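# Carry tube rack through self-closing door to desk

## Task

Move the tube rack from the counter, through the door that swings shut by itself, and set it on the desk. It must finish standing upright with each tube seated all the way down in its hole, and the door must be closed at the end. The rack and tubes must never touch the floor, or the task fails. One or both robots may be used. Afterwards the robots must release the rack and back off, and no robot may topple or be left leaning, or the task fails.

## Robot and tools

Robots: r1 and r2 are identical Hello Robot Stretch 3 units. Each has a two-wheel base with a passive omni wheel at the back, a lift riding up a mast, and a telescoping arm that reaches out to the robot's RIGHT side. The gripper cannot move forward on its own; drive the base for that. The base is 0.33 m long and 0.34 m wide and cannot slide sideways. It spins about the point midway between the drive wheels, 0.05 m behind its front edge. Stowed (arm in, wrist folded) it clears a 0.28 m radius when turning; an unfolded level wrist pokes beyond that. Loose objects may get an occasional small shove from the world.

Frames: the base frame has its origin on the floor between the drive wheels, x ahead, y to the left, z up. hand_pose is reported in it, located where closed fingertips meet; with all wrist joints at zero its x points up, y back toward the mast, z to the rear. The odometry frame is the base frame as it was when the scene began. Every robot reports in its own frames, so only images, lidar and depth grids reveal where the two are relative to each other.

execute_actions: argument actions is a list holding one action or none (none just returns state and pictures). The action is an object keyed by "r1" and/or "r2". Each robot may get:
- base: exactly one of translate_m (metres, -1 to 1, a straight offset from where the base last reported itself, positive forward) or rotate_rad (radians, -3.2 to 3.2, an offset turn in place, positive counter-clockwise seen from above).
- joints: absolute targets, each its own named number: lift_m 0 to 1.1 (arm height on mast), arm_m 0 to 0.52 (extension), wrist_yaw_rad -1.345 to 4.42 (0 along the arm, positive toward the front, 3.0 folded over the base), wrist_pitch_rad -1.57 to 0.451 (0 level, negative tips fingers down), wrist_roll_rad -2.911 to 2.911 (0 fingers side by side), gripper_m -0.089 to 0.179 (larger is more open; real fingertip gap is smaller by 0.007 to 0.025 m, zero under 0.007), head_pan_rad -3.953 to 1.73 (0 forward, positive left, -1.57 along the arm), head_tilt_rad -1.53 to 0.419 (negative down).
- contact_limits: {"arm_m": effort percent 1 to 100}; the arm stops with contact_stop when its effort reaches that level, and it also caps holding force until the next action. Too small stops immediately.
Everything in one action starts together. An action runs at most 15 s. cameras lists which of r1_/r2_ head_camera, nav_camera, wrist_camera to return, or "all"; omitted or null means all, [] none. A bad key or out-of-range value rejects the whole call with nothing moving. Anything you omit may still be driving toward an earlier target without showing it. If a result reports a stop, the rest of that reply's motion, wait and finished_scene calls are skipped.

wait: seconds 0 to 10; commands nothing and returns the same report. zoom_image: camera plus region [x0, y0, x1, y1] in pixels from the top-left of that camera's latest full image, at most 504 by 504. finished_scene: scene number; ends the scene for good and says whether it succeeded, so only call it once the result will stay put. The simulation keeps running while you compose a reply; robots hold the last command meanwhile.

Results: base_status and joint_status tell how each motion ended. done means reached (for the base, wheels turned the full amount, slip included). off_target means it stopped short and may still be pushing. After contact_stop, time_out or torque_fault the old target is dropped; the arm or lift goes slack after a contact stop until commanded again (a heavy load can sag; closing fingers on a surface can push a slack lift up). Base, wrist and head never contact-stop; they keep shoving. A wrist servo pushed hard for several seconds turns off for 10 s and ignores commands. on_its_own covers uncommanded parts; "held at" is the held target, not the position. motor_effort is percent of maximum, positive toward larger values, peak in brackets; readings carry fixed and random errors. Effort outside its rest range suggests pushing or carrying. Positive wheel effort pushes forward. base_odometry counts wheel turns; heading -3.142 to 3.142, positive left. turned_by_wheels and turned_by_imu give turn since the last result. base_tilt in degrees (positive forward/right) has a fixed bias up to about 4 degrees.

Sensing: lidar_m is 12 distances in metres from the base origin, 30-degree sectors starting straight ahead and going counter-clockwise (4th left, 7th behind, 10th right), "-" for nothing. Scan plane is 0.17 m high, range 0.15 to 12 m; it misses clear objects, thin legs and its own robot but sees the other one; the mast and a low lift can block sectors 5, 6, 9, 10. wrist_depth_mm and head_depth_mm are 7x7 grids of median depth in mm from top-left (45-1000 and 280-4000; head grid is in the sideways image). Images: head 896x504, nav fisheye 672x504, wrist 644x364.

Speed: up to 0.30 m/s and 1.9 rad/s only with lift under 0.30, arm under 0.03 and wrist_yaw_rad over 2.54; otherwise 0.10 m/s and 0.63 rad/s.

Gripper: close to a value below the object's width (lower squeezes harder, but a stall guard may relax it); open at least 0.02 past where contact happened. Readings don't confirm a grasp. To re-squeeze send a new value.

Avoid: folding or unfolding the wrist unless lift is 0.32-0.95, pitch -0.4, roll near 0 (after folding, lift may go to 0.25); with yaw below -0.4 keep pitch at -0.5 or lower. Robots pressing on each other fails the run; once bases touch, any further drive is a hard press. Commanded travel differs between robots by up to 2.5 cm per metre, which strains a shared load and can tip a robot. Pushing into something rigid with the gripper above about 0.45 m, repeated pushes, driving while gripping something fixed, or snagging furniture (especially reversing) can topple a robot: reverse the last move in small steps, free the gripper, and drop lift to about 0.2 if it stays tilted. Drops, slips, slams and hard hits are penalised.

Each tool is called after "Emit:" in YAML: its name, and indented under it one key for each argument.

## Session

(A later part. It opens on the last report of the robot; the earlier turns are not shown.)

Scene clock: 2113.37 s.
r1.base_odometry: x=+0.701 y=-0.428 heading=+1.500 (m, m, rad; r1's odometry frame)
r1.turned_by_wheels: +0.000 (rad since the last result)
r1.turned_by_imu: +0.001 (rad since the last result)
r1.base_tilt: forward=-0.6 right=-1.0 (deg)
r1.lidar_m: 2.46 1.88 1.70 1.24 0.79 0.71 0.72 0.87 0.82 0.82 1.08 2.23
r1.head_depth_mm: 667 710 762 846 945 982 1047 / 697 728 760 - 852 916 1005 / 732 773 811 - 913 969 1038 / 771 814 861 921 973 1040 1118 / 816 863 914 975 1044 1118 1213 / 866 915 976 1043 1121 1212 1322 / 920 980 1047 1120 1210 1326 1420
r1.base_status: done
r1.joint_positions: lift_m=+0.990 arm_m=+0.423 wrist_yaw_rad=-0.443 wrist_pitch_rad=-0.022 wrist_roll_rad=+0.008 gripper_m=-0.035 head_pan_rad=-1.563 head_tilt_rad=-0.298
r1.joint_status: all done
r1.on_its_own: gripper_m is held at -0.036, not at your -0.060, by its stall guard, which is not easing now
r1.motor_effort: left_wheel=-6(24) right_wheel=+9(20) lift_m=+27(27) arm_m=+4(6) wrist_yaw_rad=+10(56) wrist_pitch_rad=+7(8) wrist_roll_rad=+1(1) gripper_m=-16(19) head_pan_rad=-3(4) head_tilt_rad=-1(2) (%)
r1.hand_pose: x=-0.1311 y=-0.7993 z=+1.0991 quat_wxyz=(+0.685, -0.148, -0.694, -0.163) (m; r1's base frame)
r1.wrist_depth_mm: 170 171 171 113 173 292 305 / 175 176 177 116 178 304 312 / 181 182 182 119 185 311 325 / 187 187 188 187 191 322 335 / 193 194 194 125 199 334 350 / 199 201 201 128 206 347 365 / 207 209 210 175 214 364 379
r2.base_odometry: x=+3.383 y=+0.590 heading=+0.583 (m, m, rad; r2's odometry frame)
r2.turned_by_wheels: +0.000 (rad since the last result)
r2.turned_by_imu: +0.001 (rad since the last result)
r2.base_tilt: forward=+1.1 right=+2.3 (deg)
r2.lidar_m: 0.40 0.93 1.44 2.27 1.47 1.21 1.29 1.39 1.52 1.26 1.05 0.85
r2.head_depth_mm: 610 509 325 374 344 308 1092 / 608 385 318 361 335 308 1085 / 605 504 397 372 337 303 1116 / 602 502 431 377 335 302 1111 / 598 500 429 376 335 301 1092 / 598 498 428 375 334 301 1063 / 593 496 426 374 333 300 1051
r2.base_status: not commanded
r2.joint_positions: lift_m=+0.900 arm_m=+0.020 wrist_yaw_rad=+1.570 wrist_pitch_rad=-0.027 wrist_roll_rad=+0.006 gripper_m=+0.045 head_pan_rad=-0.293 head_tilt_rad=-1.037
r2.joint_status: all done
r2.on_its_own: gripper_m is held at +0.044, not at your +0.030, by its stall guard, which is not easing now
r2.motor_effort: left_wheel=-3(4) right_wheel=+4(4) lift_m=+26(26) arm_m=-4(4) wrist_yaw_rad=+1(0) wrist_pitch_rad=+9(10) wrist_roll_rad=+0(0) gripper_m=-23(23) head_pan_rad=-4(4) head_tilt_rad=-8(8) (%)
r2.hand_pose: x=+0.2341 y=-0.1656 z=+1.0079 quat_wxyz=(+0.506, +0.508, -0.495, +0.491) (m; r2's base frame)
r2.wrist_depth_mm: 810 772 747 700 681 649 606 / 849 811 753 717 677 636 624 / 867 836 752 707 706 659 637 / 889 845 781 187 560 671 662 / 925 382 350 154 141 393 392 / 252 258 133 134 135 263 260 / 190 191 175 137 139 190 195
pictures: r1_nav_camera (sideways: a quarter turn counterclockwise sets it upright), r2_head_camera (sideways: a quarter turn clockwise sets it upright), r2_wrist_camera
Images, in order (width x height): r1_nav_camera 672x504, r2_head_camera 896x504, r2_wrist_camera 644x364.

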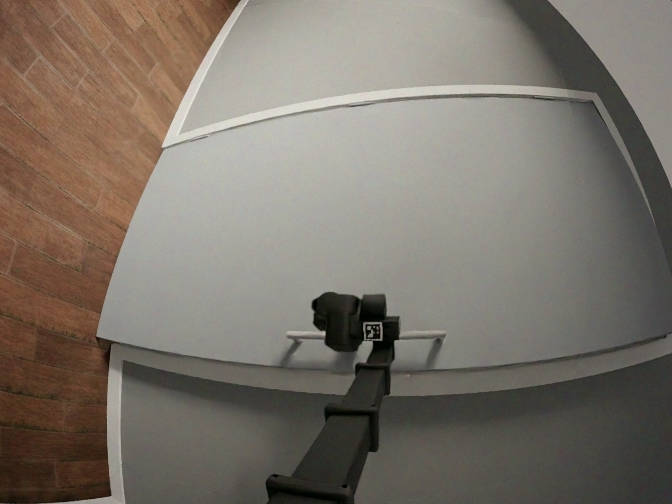

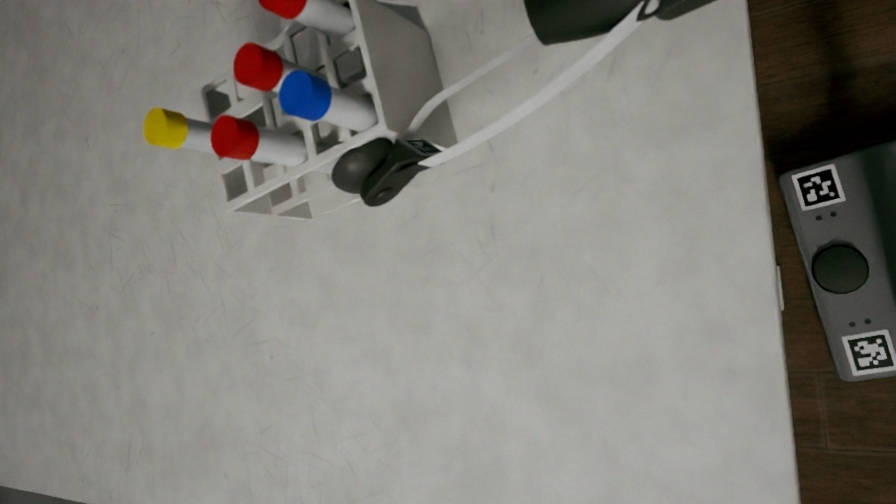

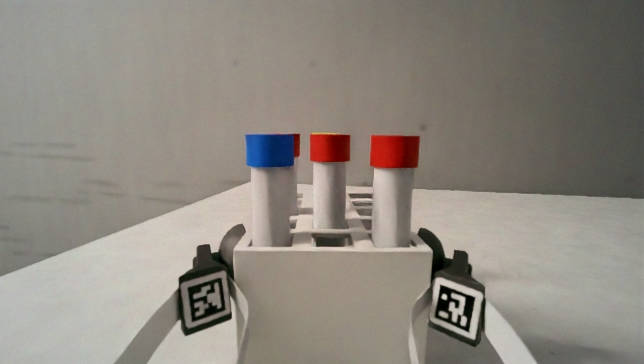

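Emit:
execute_actions:
  actions:
    - {"r2": {"joints": {"lift_m": 0.89}}, "r1": {"base": {"translate_m": -0.0442}, "joints": {"arm_m": 0.467, "wrist_yaw_rad": -0.375}}}
  cameras: ["r2_wrist_camera", "r1_nav_camera"]

Scene clock: 2128.27 s.
r1.base_odometry: x=+0.698 y=-0.472 heading=+1.500 (m, m, rad; r1's odometry frame)
r1.turned_by_wheels: +0.000 (rad since the last result)
r1.turned_by_imu: +0.001 (rad since the last result)
r1.base_tilt: forward=-0.6 right=-1.1 (deg)
r1.lidar_m: 2.50 1.89 1.71 1.17 0.74 0.67 0.67 0.82 0.90 0.87 1.10 2.20
r1.head_depth_mm: 721 763 813 846 928 976 1041 / 732 768 803 870 921 986 1067 / 765 804 844 - 948 1016 1089 / 800 843 889 955 1007 1078 1159 / 841 885 939 1003 1067 1153 1239 / 881 935 992 1059 1139 1233 1340 / 928 987 1053 1133 1217 1324 1426
r1.base_status: done
r1.joint_positions: lift_m=+0.990 arm_m=+0.467 wrist_yaw_rad=-0.370 wrist_pitch_rad=-0.020 wrist_roll_rad=+0.008 gripper_m=-0.035 head_pan_rad=-1.563 head_tilt_rad=-0.298
r1.joint_status: all done
r1.on_its_own: gripper_m is held at -0.036, not at your -0.060, by its stall guard, which is not easing now
r1.motor_effort: left_wheel=+3(23) right_wheel=-2(17) lift_m=+27(27) arm_m=+2(8) wrist_yaw_rad=-6(46) wrist_pitch_rad=+7(8) wrist_roll_rad=+1(1) gripper_m=-16(18) head_pan_rad=-4(5) head_tilt_rad=-1(2) (%)
r1.hand_pose: x=-0.1139 y=-0.8502 z=+1.0993 quat_wxyz=(+0.691, -0.123, -0.699, -0.137) (m; r1's base frame)
r1.wrist_depth_mm: 172 173 172 115 172 214 228 / 177 178 177 116 178 221 235 / 183 183 183 120 184 228 242 / 189 189 189 125 191 244 251 / 196 196 196 126 198 254 261 / 202 202 202 128 204 264 271 / 210 209 212 140 213 274 281
r2.base_odometry: x=+3.383 y=+0.590 heading=+0.583 (m, m, rad; r2's odometry frame)
r2.turned_by_wheels: +0.000 (rad since the last result)
r2.turned_by_imu: +0.001 (rad since the last result)
r2.base_tilt: forward=+1.0 right=+2.3 (deg)
r2.lidar_m: 0.40 0.92 1.43 2.27 1.47 1.21 1.28 1.39 1.51 1.26 1.05 0.85
r2.head_depth_mm: 612 508 326 374 343 308 1089 / 609 381 315 361 337 308 1090 / 605 503 396 372 337 303 1118 / 602 502 431 377 336 302 1112 / 599 500 429 376 334 302 1096 / 597 498 428 375 334 301 1063 / 594 495 426 374 333 300 1050
r2.base_status: not commanded
r2.joint_positions: lift_m=+0.890 arm_m=+0.020 wrist_yaw_rad=+1.570 wrist_pitch_rad=+0.007 wrist_roll_rad=+0.006 gripper_m=+0.045 head_pan_rad=-0.293 head_tilt_rad=-1.037
r2.joint_status: all done
r2.on_its_own: gripper_m is held at +0.044, not at your +0.030, by its stall guard, which is not easing now
r2.motor_effort: left_wheel=-4(3) right_wheel=+3(4) lift_m=+22(25) arm_m=-5(5) wrist_yaw_rad=+0(1) wrist_pitch_rad=-2(9) wrist_roll_rad=+0(0) gripper_m=-23(23) head_pan_rad=-4(5) head_tilt_rad=-8(8) (%)
r2.hand_pose: x=+0.2350 y=-0.1656 z=+1.0068 quat_wxyz=(+0.497, +0.500, -0.503, +0.500) (m; r2's base frame)
r2.wrist_depth_mm: 833 802 740 698 685 630 620 / 860 806 753 712 684 662 624 / 862 809 762 712 690 666 630 / 865 852 793 189 632 675 640 / 913 461 371 154 141 423 426 / 260 258 133 134 135 269 268 / 191 191 174 136 137 191 196
pictures: r1_nav_camera (sideways: a quarter turn counterclockwise sets it upright), r2_wrist_camera
Images, in order (width x height): r1_nav_camera 672x504, r2_wrist_camera 644x364.

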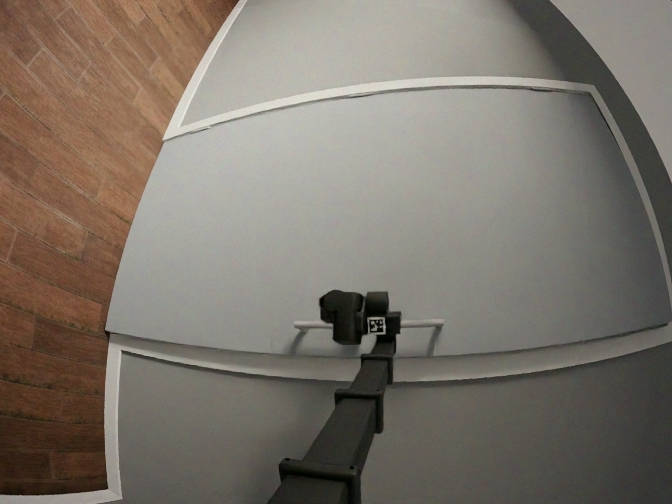

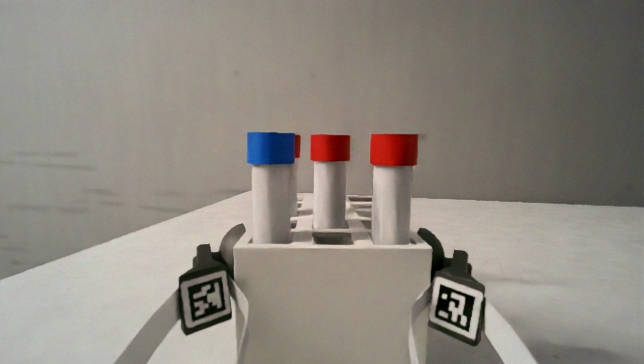

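Emit:
execute_actions:
  actions:
    - {"r2": {"joints": {"gripper_m": 0.15}}, "r1": {"joints": {"gripper_m": 0.10}}}
  cameras: ["r2_wrist_camera", "r2_head_camera", "r1_nav_camera", "r1_wrist_camera"]

Scene clock: 2139.07 s.
r1.base_odometry: x=+0.698 y=-0.472 heading=+1.500 (m, m, rad; r1's odometry frame)
r1.turned_by_wheels: +0.000 (rad since the last result)
r1.turned_by_imu: +0.001 (rad since the last result)
r1.base_tilt: forward=-0.7 right=-1.1 (deg)
r1.lidar_m: 2.50 1.89 1.71 1.17 0.74 0.67 0.67 0.82 0.90 0.91 1.13 2.19
r1.head_depth_mm: 743 781 819 844 931 973 1040 / 778 816 848 922 960 1018 1086 / 808 850 888 - 1008 1075 1155 / 839 884 937 1001 1057 1133 1216 / 873 923 981 1041 1113 1195 1295 / 911 967 1025 1096 1173 1264 1380 / 952 1009 1080 1158 1247 1347 1438
r1.base_status: not commanded
r1.joint_positions: lift_m=+0.990 arm_m=+0.467 wrist_yaw_rad=-0.372 wrist_pitch_rad=-0.020 wrist_roll_rad=+0.008 gripper_m=+0.100 head_pan_rad=-1.563 head_tilt_rad=-0.298
r1.joint_status: all done
r1.motor_effort: left_wheel=+1(2) right_wheel=+0(2) lift_m=+27(27) arm_m=+2(2) wrist_yaw_rad=-4(6) wrist_pitch_rad=+7(7) wrist_roll_rad=+1(1) gripper_m=+0(79) head_pan_rad=-4(4) head_tilt_rad=-1(1) (%)
r1.hand_pose: x=-0.1143 y=-0.8500 z=+1.0993 quat_wxyz=(+0.691, -0.124, -0.699, -0.138) (m; r1's base frame)
r1.wrist_depth_mm: 211 214 216 217 220 215 230 / 216 219 222 224 226 221 236 / 223 226 229 231 235 228 245 / 230 232 236 240 241 246 253 / 237 241 243 247 249 254 262 / 245 248 254 255 260 265 271 / 254 260 261 263 267 274 281
r2.base_odometry: x=+3.383 y=+0.590 heading=+0.583 (m, m, rad; r2's odometry frame)
r2.turned_by_wheels: +0.000 (rad since the last result)
r2.turned_by_imu: +0.001 (rad since the last result)
r2.base_tilt: forward=+1.0 right=+2.2 (deg)
r2.lidar_m: 0.40 0.93 1.44 2.26 1.47 1.21 1.27 1.39 1.52 1.26 1.05 0.85
r2.head_depth_mm: 611 508 326 373 343 304 1092 / 607 386 317 361 337 307 1087 / 604 504 399 371 336 303 1121 / 602 502 431 371 335 302 1115 / 599 500 429 376 334 301 1094 / 597 498 428 375 333 300 1062 / 594 496 426 374 333 300 1047
r2.base_status: not commanded
r2.joint_positions: lift_m=+0.890 arm_m=+0.020 wrist_yaw_rad=+1.570 wrist_pitch_rad=-0.015 wrist_roll_rad=+0.006 gripper_m=+0.150 head_pan_rad=-0.293 head_tilt_rad=-1.037
r2.joint_status: all done
r2.motor_effort: left_wheel=-3(3) right_wheel=+4(4) lift_m=+25(25) arm_m=-4(5) wrist_yaw_rad=+1(1) wrist_pitch_rad=+5(5) wrist_roll_rad=+0(1) gripper_m=+0(100) head_pan_rad=-4(4) head_tilt_rad=-8(8) (%)
r2.hand_pose: x=+0.2345 y=-0.1656 z=+1.0011 quat_wxyz=(+0.503, +0.505, -0.498, +0.494) (m; r2's base frame)
r2.wrist_depth_mm: 822 774 727 687 669 634 610 / 812 814 757 730 681 646 626 / 863 801 788 711 679 677 629 / 878 851 749 187 556 669 629 / 918 414 305 132 135 382 386 / 241 - 215 134 134 - 252 / 189 173 165 137 138 175 186
pictures: r1_nav_camera (sideways: a quarter turn counterclockwise sets it upright), r1_wrist_camera, r2_head_camera (sideways: a quarter turn clockwise sets it upright), r2_wrist_camera
Images, in order (width x height): r1_nav_camera 672x504, r1_wrist_camera 644x364, r2_head_camera 896x504, r2_wrist_camera 644x364.

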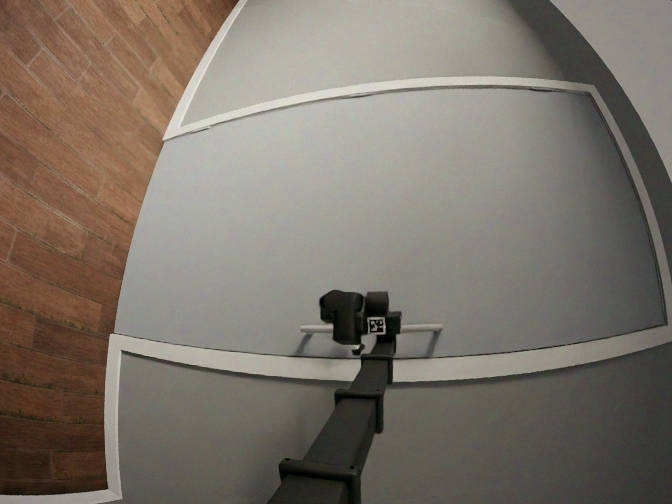

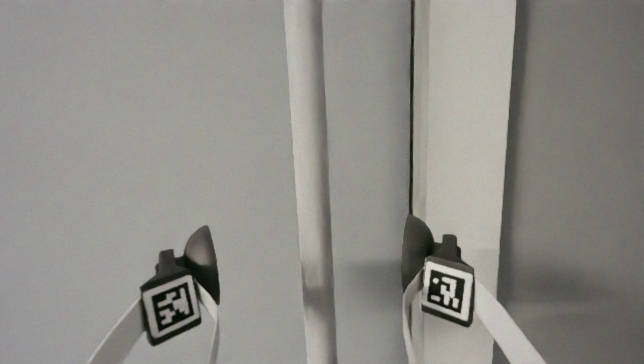

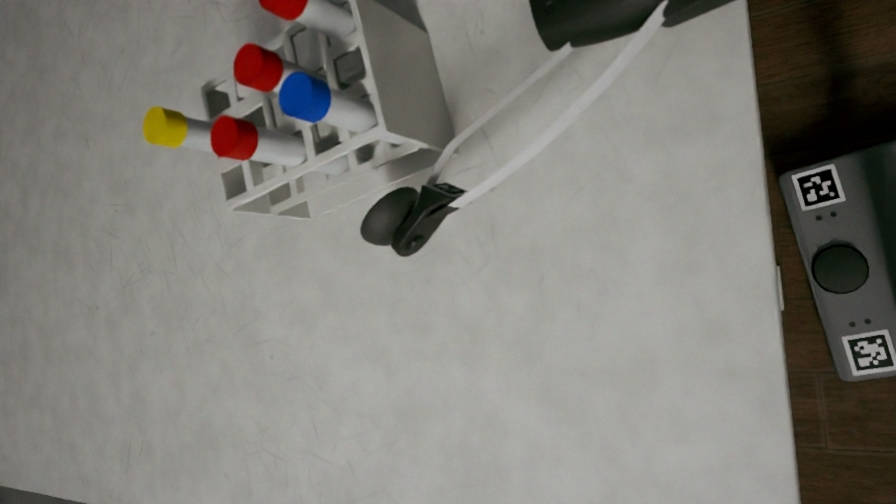

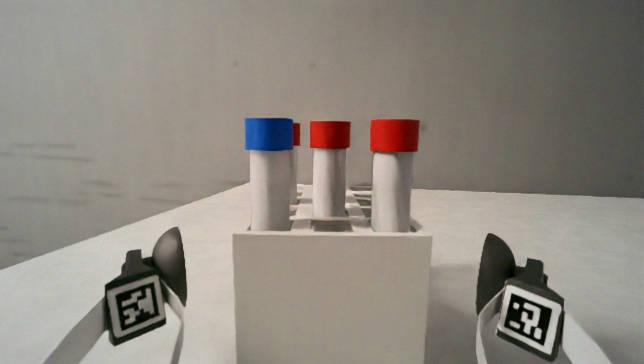

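Emit:
zoom_image:
  camera: "r2_head_camera"
  region: [100, 0, 500, 260]

Region (100, 0, 500, 260) of r2_head_camera's 896x504 image, scaled by 1.260, with more detail than that image has; it fills the top 328 rows of this view, and the rest is white.

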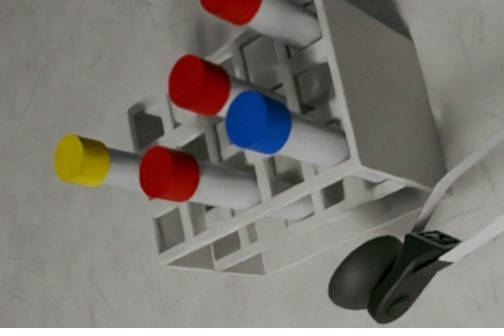

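Emit:
zoom_image:
  camera: "r2_wrist_camera"
  region: [220, 90, 440, 250]

Region (220, 90, 440, 250) of r2_wrist_camera's 644x364 image, scaled by 2.291; it fills the top 367 rows of this view, and the rest is white.

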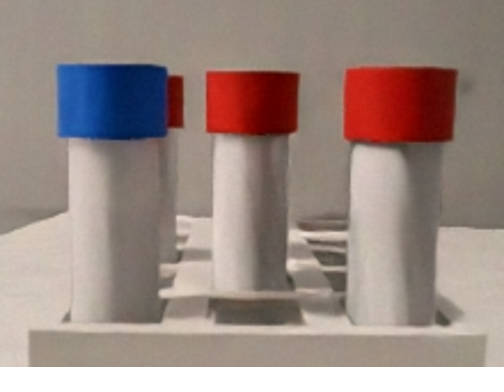

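Emit:
execute_actions:
  actions:
    - {"r2": {"joints": {"lift_m": 0.904}}, "r1": {"joints": {"arm_m": 0.25}}}
  cameras: ["r2_wrist_camera", "r1_nav_camera"]

Scene clock: 2235.37 s.
r1.base_odometry: x=+0.698 y=-0.472 heading=+1.500 (m, m, rad; r1's odometry frame)
r1.turned_by_wheels: +0.000 (rad since the last result)
r1.turned_by_imu: +0.001 (rad since the last result)
r1.base_tilt: forward=-0.6 right=-1.0 (deg)
r1.lidar_m: 2.50 1.89 1.71 1.17 0.74 0.67 0.67 0.82 0.90 0.91 1.12 2.20
r1.head_depth_mm: 746 779 821 849 930 974 1040 / 778 817 852 - - 1025 1085 / 806 851 898 933 - 1078 1153 / 839 885 937 992 1070 1135 1217 / 876 924 977 1042 1115 1192 1294 / 912 964 1029 1097 1177 1271 1379 / 951 1009 1078 1154 1249 1349 1437
r1.base_status: not commanded
r1.joint_positions: lift_m=+0.990 arm_m=+0.250 wrist_yaw_rad=-0.373 wrist_pitch_rad=-0.020 wrist_roll_rad=+0.008 gripper_m=+0.100 head_pan_rad=-1.563 head_tilt_rad=-0.298
r1.joint_status: all done
r1.motor_effort: left_wheel=+1(1) right_wheel=+0(0) lift_m=+27(27) arm_m=-5(5) wrist_yaw_rad=-2(4) wrist_pitch_rad=+7(7) wrist_roll_rad=+1(1) gripper_m=+0(0) head_pan_rad=-4(4) head_tilt_rad=-2(1) (%)
r1.hand_pose: x=-0.1146 y=-0.6334 z=+1.0993 quat_wxyz=(+0.691, -0.124, -0.699, -0.138) (m; r1's base frame)
r1.wrist_depth_mm: 392 396 400 399 410 420 427 / 399 406 415 411 423 432 441 / 412 422 426 428 446 452 455 / 426 433 439 440 457 464 469 / 438 451 449 456 469 481 486 / 455 459 470 470 479 498 510 / 471 478 484 495 502 517 524
r2.base_odometry: x=+3.383 y=+0.590 heading=+0.583 (m, m, rad; r2's odometry frame)
r2.turned_by_wheels: +0.000 (rad since the last result)
r2.turned_by_imu: +0.001 (rad since the last result)
r2.base_tilt: forward=+1.0 right=+2.2 (deg)
r2.lidar_m: 0.40 0.92 1.44 2.26 1.47 1.21 1.26 1.38 1.52 1.26 1.04 0.85
r2.head_depth_mm: 610 509 326 374 337 308 1090 / 608 386 317 360 337 308 1086 / 605 504 395 371 336 303 1122 / 601 501 431 374 335 302 1112 / 599 501 429 376 334 302 1092 / 597 499 428 375 334 300 1065 / 595 496 426 373 333 300 1051
r2.base_status: not commanded
r2.joint_positions: lift_m=+0.904 arm_m=+0.020 wrist_yaw_rad=+1.570 wrist_pitch_rad=-0.016 wrist_roll_rad=+0.006 gripper_m=+0.150 head_pan_rad=-0.293 head_tilt_rad=-1.037
r2.joint_status: all done
r2.motor_effort: left_wheel=-3(3) right_wheel=+4(4) lift_m=+40(42) arm_m=-4(4) wrist_yaw_rad=+1(0) wrist_pitch_rad=+5(5) wrist_roll_rad=+0(0) gripper_m=+1(1) head_pan_rad=-5(5) head_tilt_rad=-8(9) (%)
r2.hand_pose: x=+0.2345 y=-0.1656 z=+1.0142 quat_wxyz=(+0.503, +0.505, -0.497, +0.494) (m; r2's base frame)
r2.wrist_depth_mm: 819 779 736 702 664 635 611 / 823 788 736 716 686 658 610 / 878 820 767 722 700 667 648 / 936 847 783 182 139 673 648 / 906 845 370 160 349 427 422 / 266 - 240 134 135 - 278 / 210 193 185 137 139 196 207
pictures: r1_nav_camera (sideways: a quarter turn counterclockwise sets it upright), r2_wrist_camera
Images, in order (width x height): r1_nav_camera 672x504, r2_wrist_camera 644x364.

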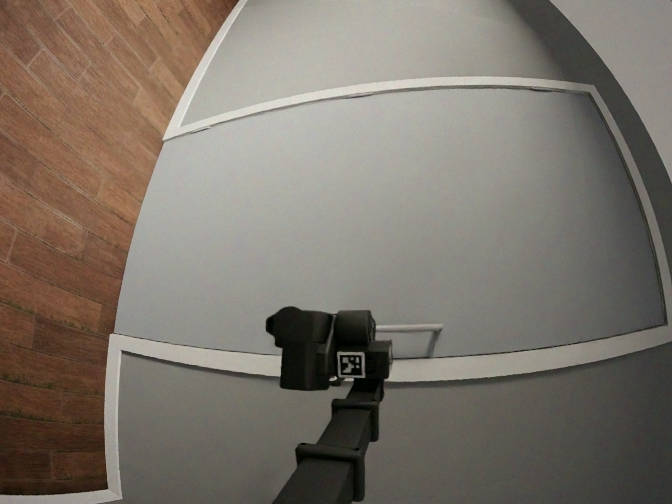

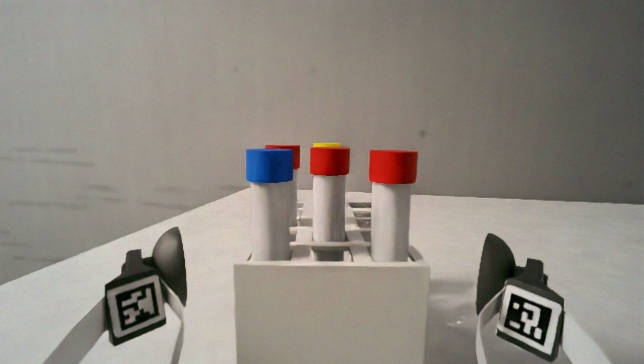

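Emit:
zoom_image:
  camera: "r2_wrist_camera"
  region: [230, 120, 430, 280]

Region (230, 120, 430, 280) of r2_wrist_camera's 644x364 image, scaled by 2.520; it fills the top 403 rows of this view, and the rest is white.

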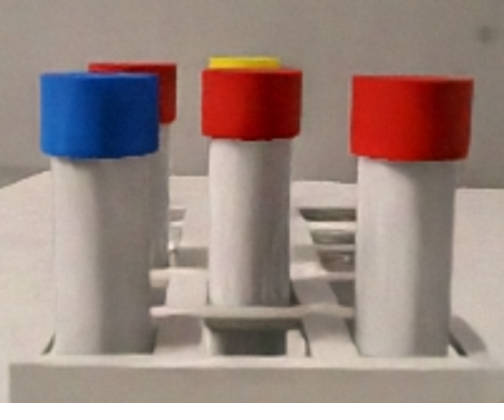

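Emit:
execute_actions:
  actions:
    - {"r2": {"base": {"translate_m": -0.35}, "joints": {"head_pan_rad": -0.25, "head_tilt_rad": -0.55}}, "r1": {"joints": {"arm_m": 0.03}}}
  cameras: ["r2_head_camera", "r2_nav_camera", "r1_nav_camera"]

Scene clock: 2360.10 s.
r1.base_odometry: x=+0.698 y=-0.472 heading=+1.500 (m, m, rad; r1's odometry frame)
r1.turned_by_wheels: +0.000 (rad since the last result)
r1.turned_by_imu: +0.001 (rad since the last result)
r1.base_tilt: forward=-0.6 right=-1.1 (deg)
r1.lidar_m: 2.49 1.89 1.71 1.17 0.74 0.67 0.67 0.82 0.90 0.91 1.12 2.19
r1.head_depth_mm: 746 778 821 863 905 - - / 779 817 853 900 947 - - / 808 851 896 948 1006 - - / 840 885 935 996 1060 1134 1233 / 871 923 978 1040 1112 1194 1296 / 914 963 1028 1095 1175 1271 1383 / 954 1014 1079 1158 1245 1355 1427
r1.base_status: not commanded
r1.joint_positions: lift_m=+0.990 arm_m=+0.030 wrist_yaw_rad=-0.373 wrist_pitch_rad=-0.020 wrist_roll_rad=+0.008 gripper_m=+0.100 head_pan_rad=-1.563 head_tilt_rad=-0.298
r1.joint_status: all done
r1.motor_effort: left_wheel=+1(1) right_wheel=+0(0) lift_m=+27(27) arm_m=-5(5) wrist_yaw_rad=-2(2) wrist_pitch_rad=+7(7) wrist_roll_rad=+1(1) gripper_m=+0(0) head_pan_rad=-4(5) head_tilt_rad=-1(1) (%)
r1.hand_pose: x=-0.1147 y=-0.4134 z=+1.0993 quat_wxyz=(+0.691, -0.124, -0.699, -0.138) (m; r1's base frame)
r1.wrist_depth_mm: 571 583 593 594 607 617 619 / 587 594 611 610 628 637 640 / 605 611 622 638 634 654 666 / 626 636 642 648 677 681 688 / 645 651 674 686 686 701 707 / 662 673 693 703 712 725 734 / 700 717 724 720 738 746 766
r2.base_odometry: x=+3.091 y=+0.397 heading=+0.583 (m, m, rad; r2's odometry frame)
r2.turned_by_wheels: +0.000 (rad since the last result)
r2.turned_by_imu: -0.001 (rad since the last result)
r2.base_tilt: forward=+1.0 right=+2.2 (deg)
r2.lidar_m: 0.75 1.30 2.02 2.08 1.04 0.90 0.92 1.01 1.42 1.45 1.36 1.20
r2.head_depth_mm: 993 1099 1032 674 540 1497 1239 / 982 1091 1018 668 537 1486 1235 / 974 1079 1003 634 532 1522 1203 / 966 1069 989 602 530 1521 1225 / 956 1058 978 653 526 1356 1212 / 950 1044 969 646 522 1421 1217 / 941 1035 1122 641 518 1457 1214
r2.base_status: done
r2.joint_positions: lift_m=+0.904 arm_m=+0.020 wrist_yaw_rad=+1.570 wrist_pitch_rad=-0.016 wrist_roll_rad=+0.006 gripper_m=+0.150 head_pan_rad=-0.257 head_tilt_rad=-0.557
r2.joint_status: all done
r2.motor_effort: left_wheel=-3(9) right_wheel=+4(5) lift_m=+40(40) arm_m=-4(4) wrist_yaw_rad=+0(1) wrist_pitch_rad=+5(5) wrist_roll_rad=+0(0) gripper_m=+1(0) head_pan_rad=+4(13) head_tilt_rad=+5(39) (%)
r2.hand_pose: x=+0.2345 y=-0.1656 z=+1.0142 quat_wxyz=(+0.503, +0.505, -0.497, +0.494) (m; r2's base frame)
r2.wrist_depth_mm: - - - - - 903 897 / - - - - - 935 906 / - - - - - 947 962 / - - - 482 866 896 917 / - 429 418 411 415 427 423 / - - - 330 317 - 279 / - - - - - - -
pictures: r1_nav_camera (sideways: a quarter turn counterclockwise sets it upright), r2_head_camera (sideways: a quarter turn clockwise sets it upright), r2_nav_camera (sideways: a quarter turn counterclockwise sets it upright)
Images, in order (width x height): r1_nav_camera 672x504, r2_head_camera 896x504, r2_nav_camera 672x504.

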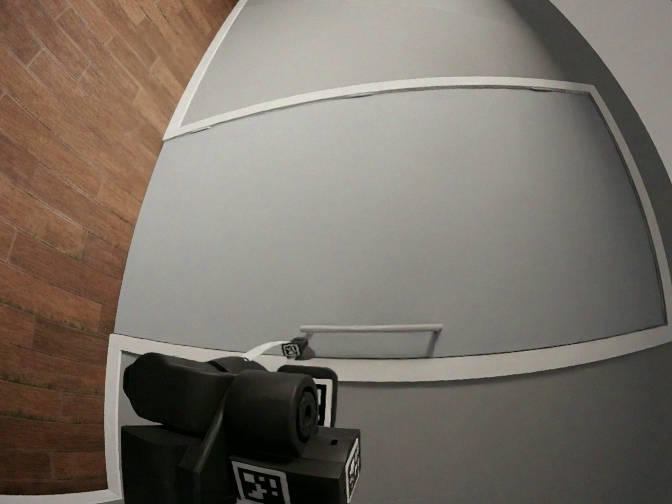

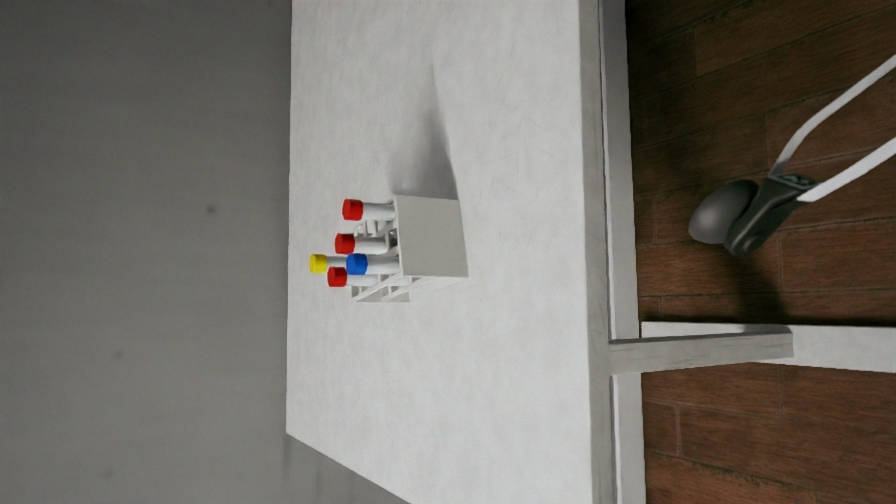

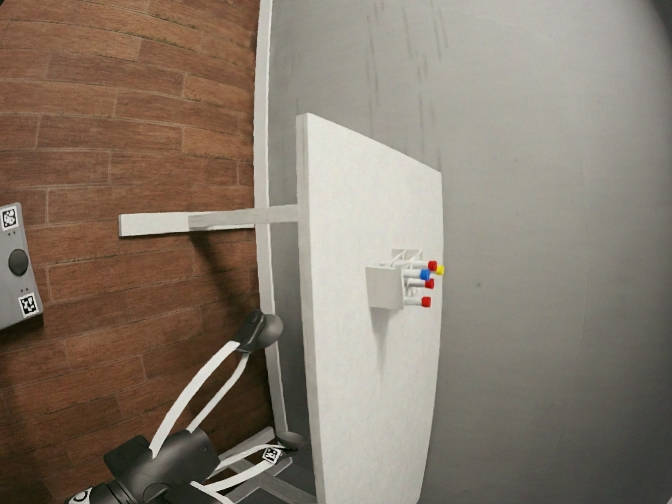

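Emit:
finished_scene:
  scene: 2

The scene is finished: the task was done.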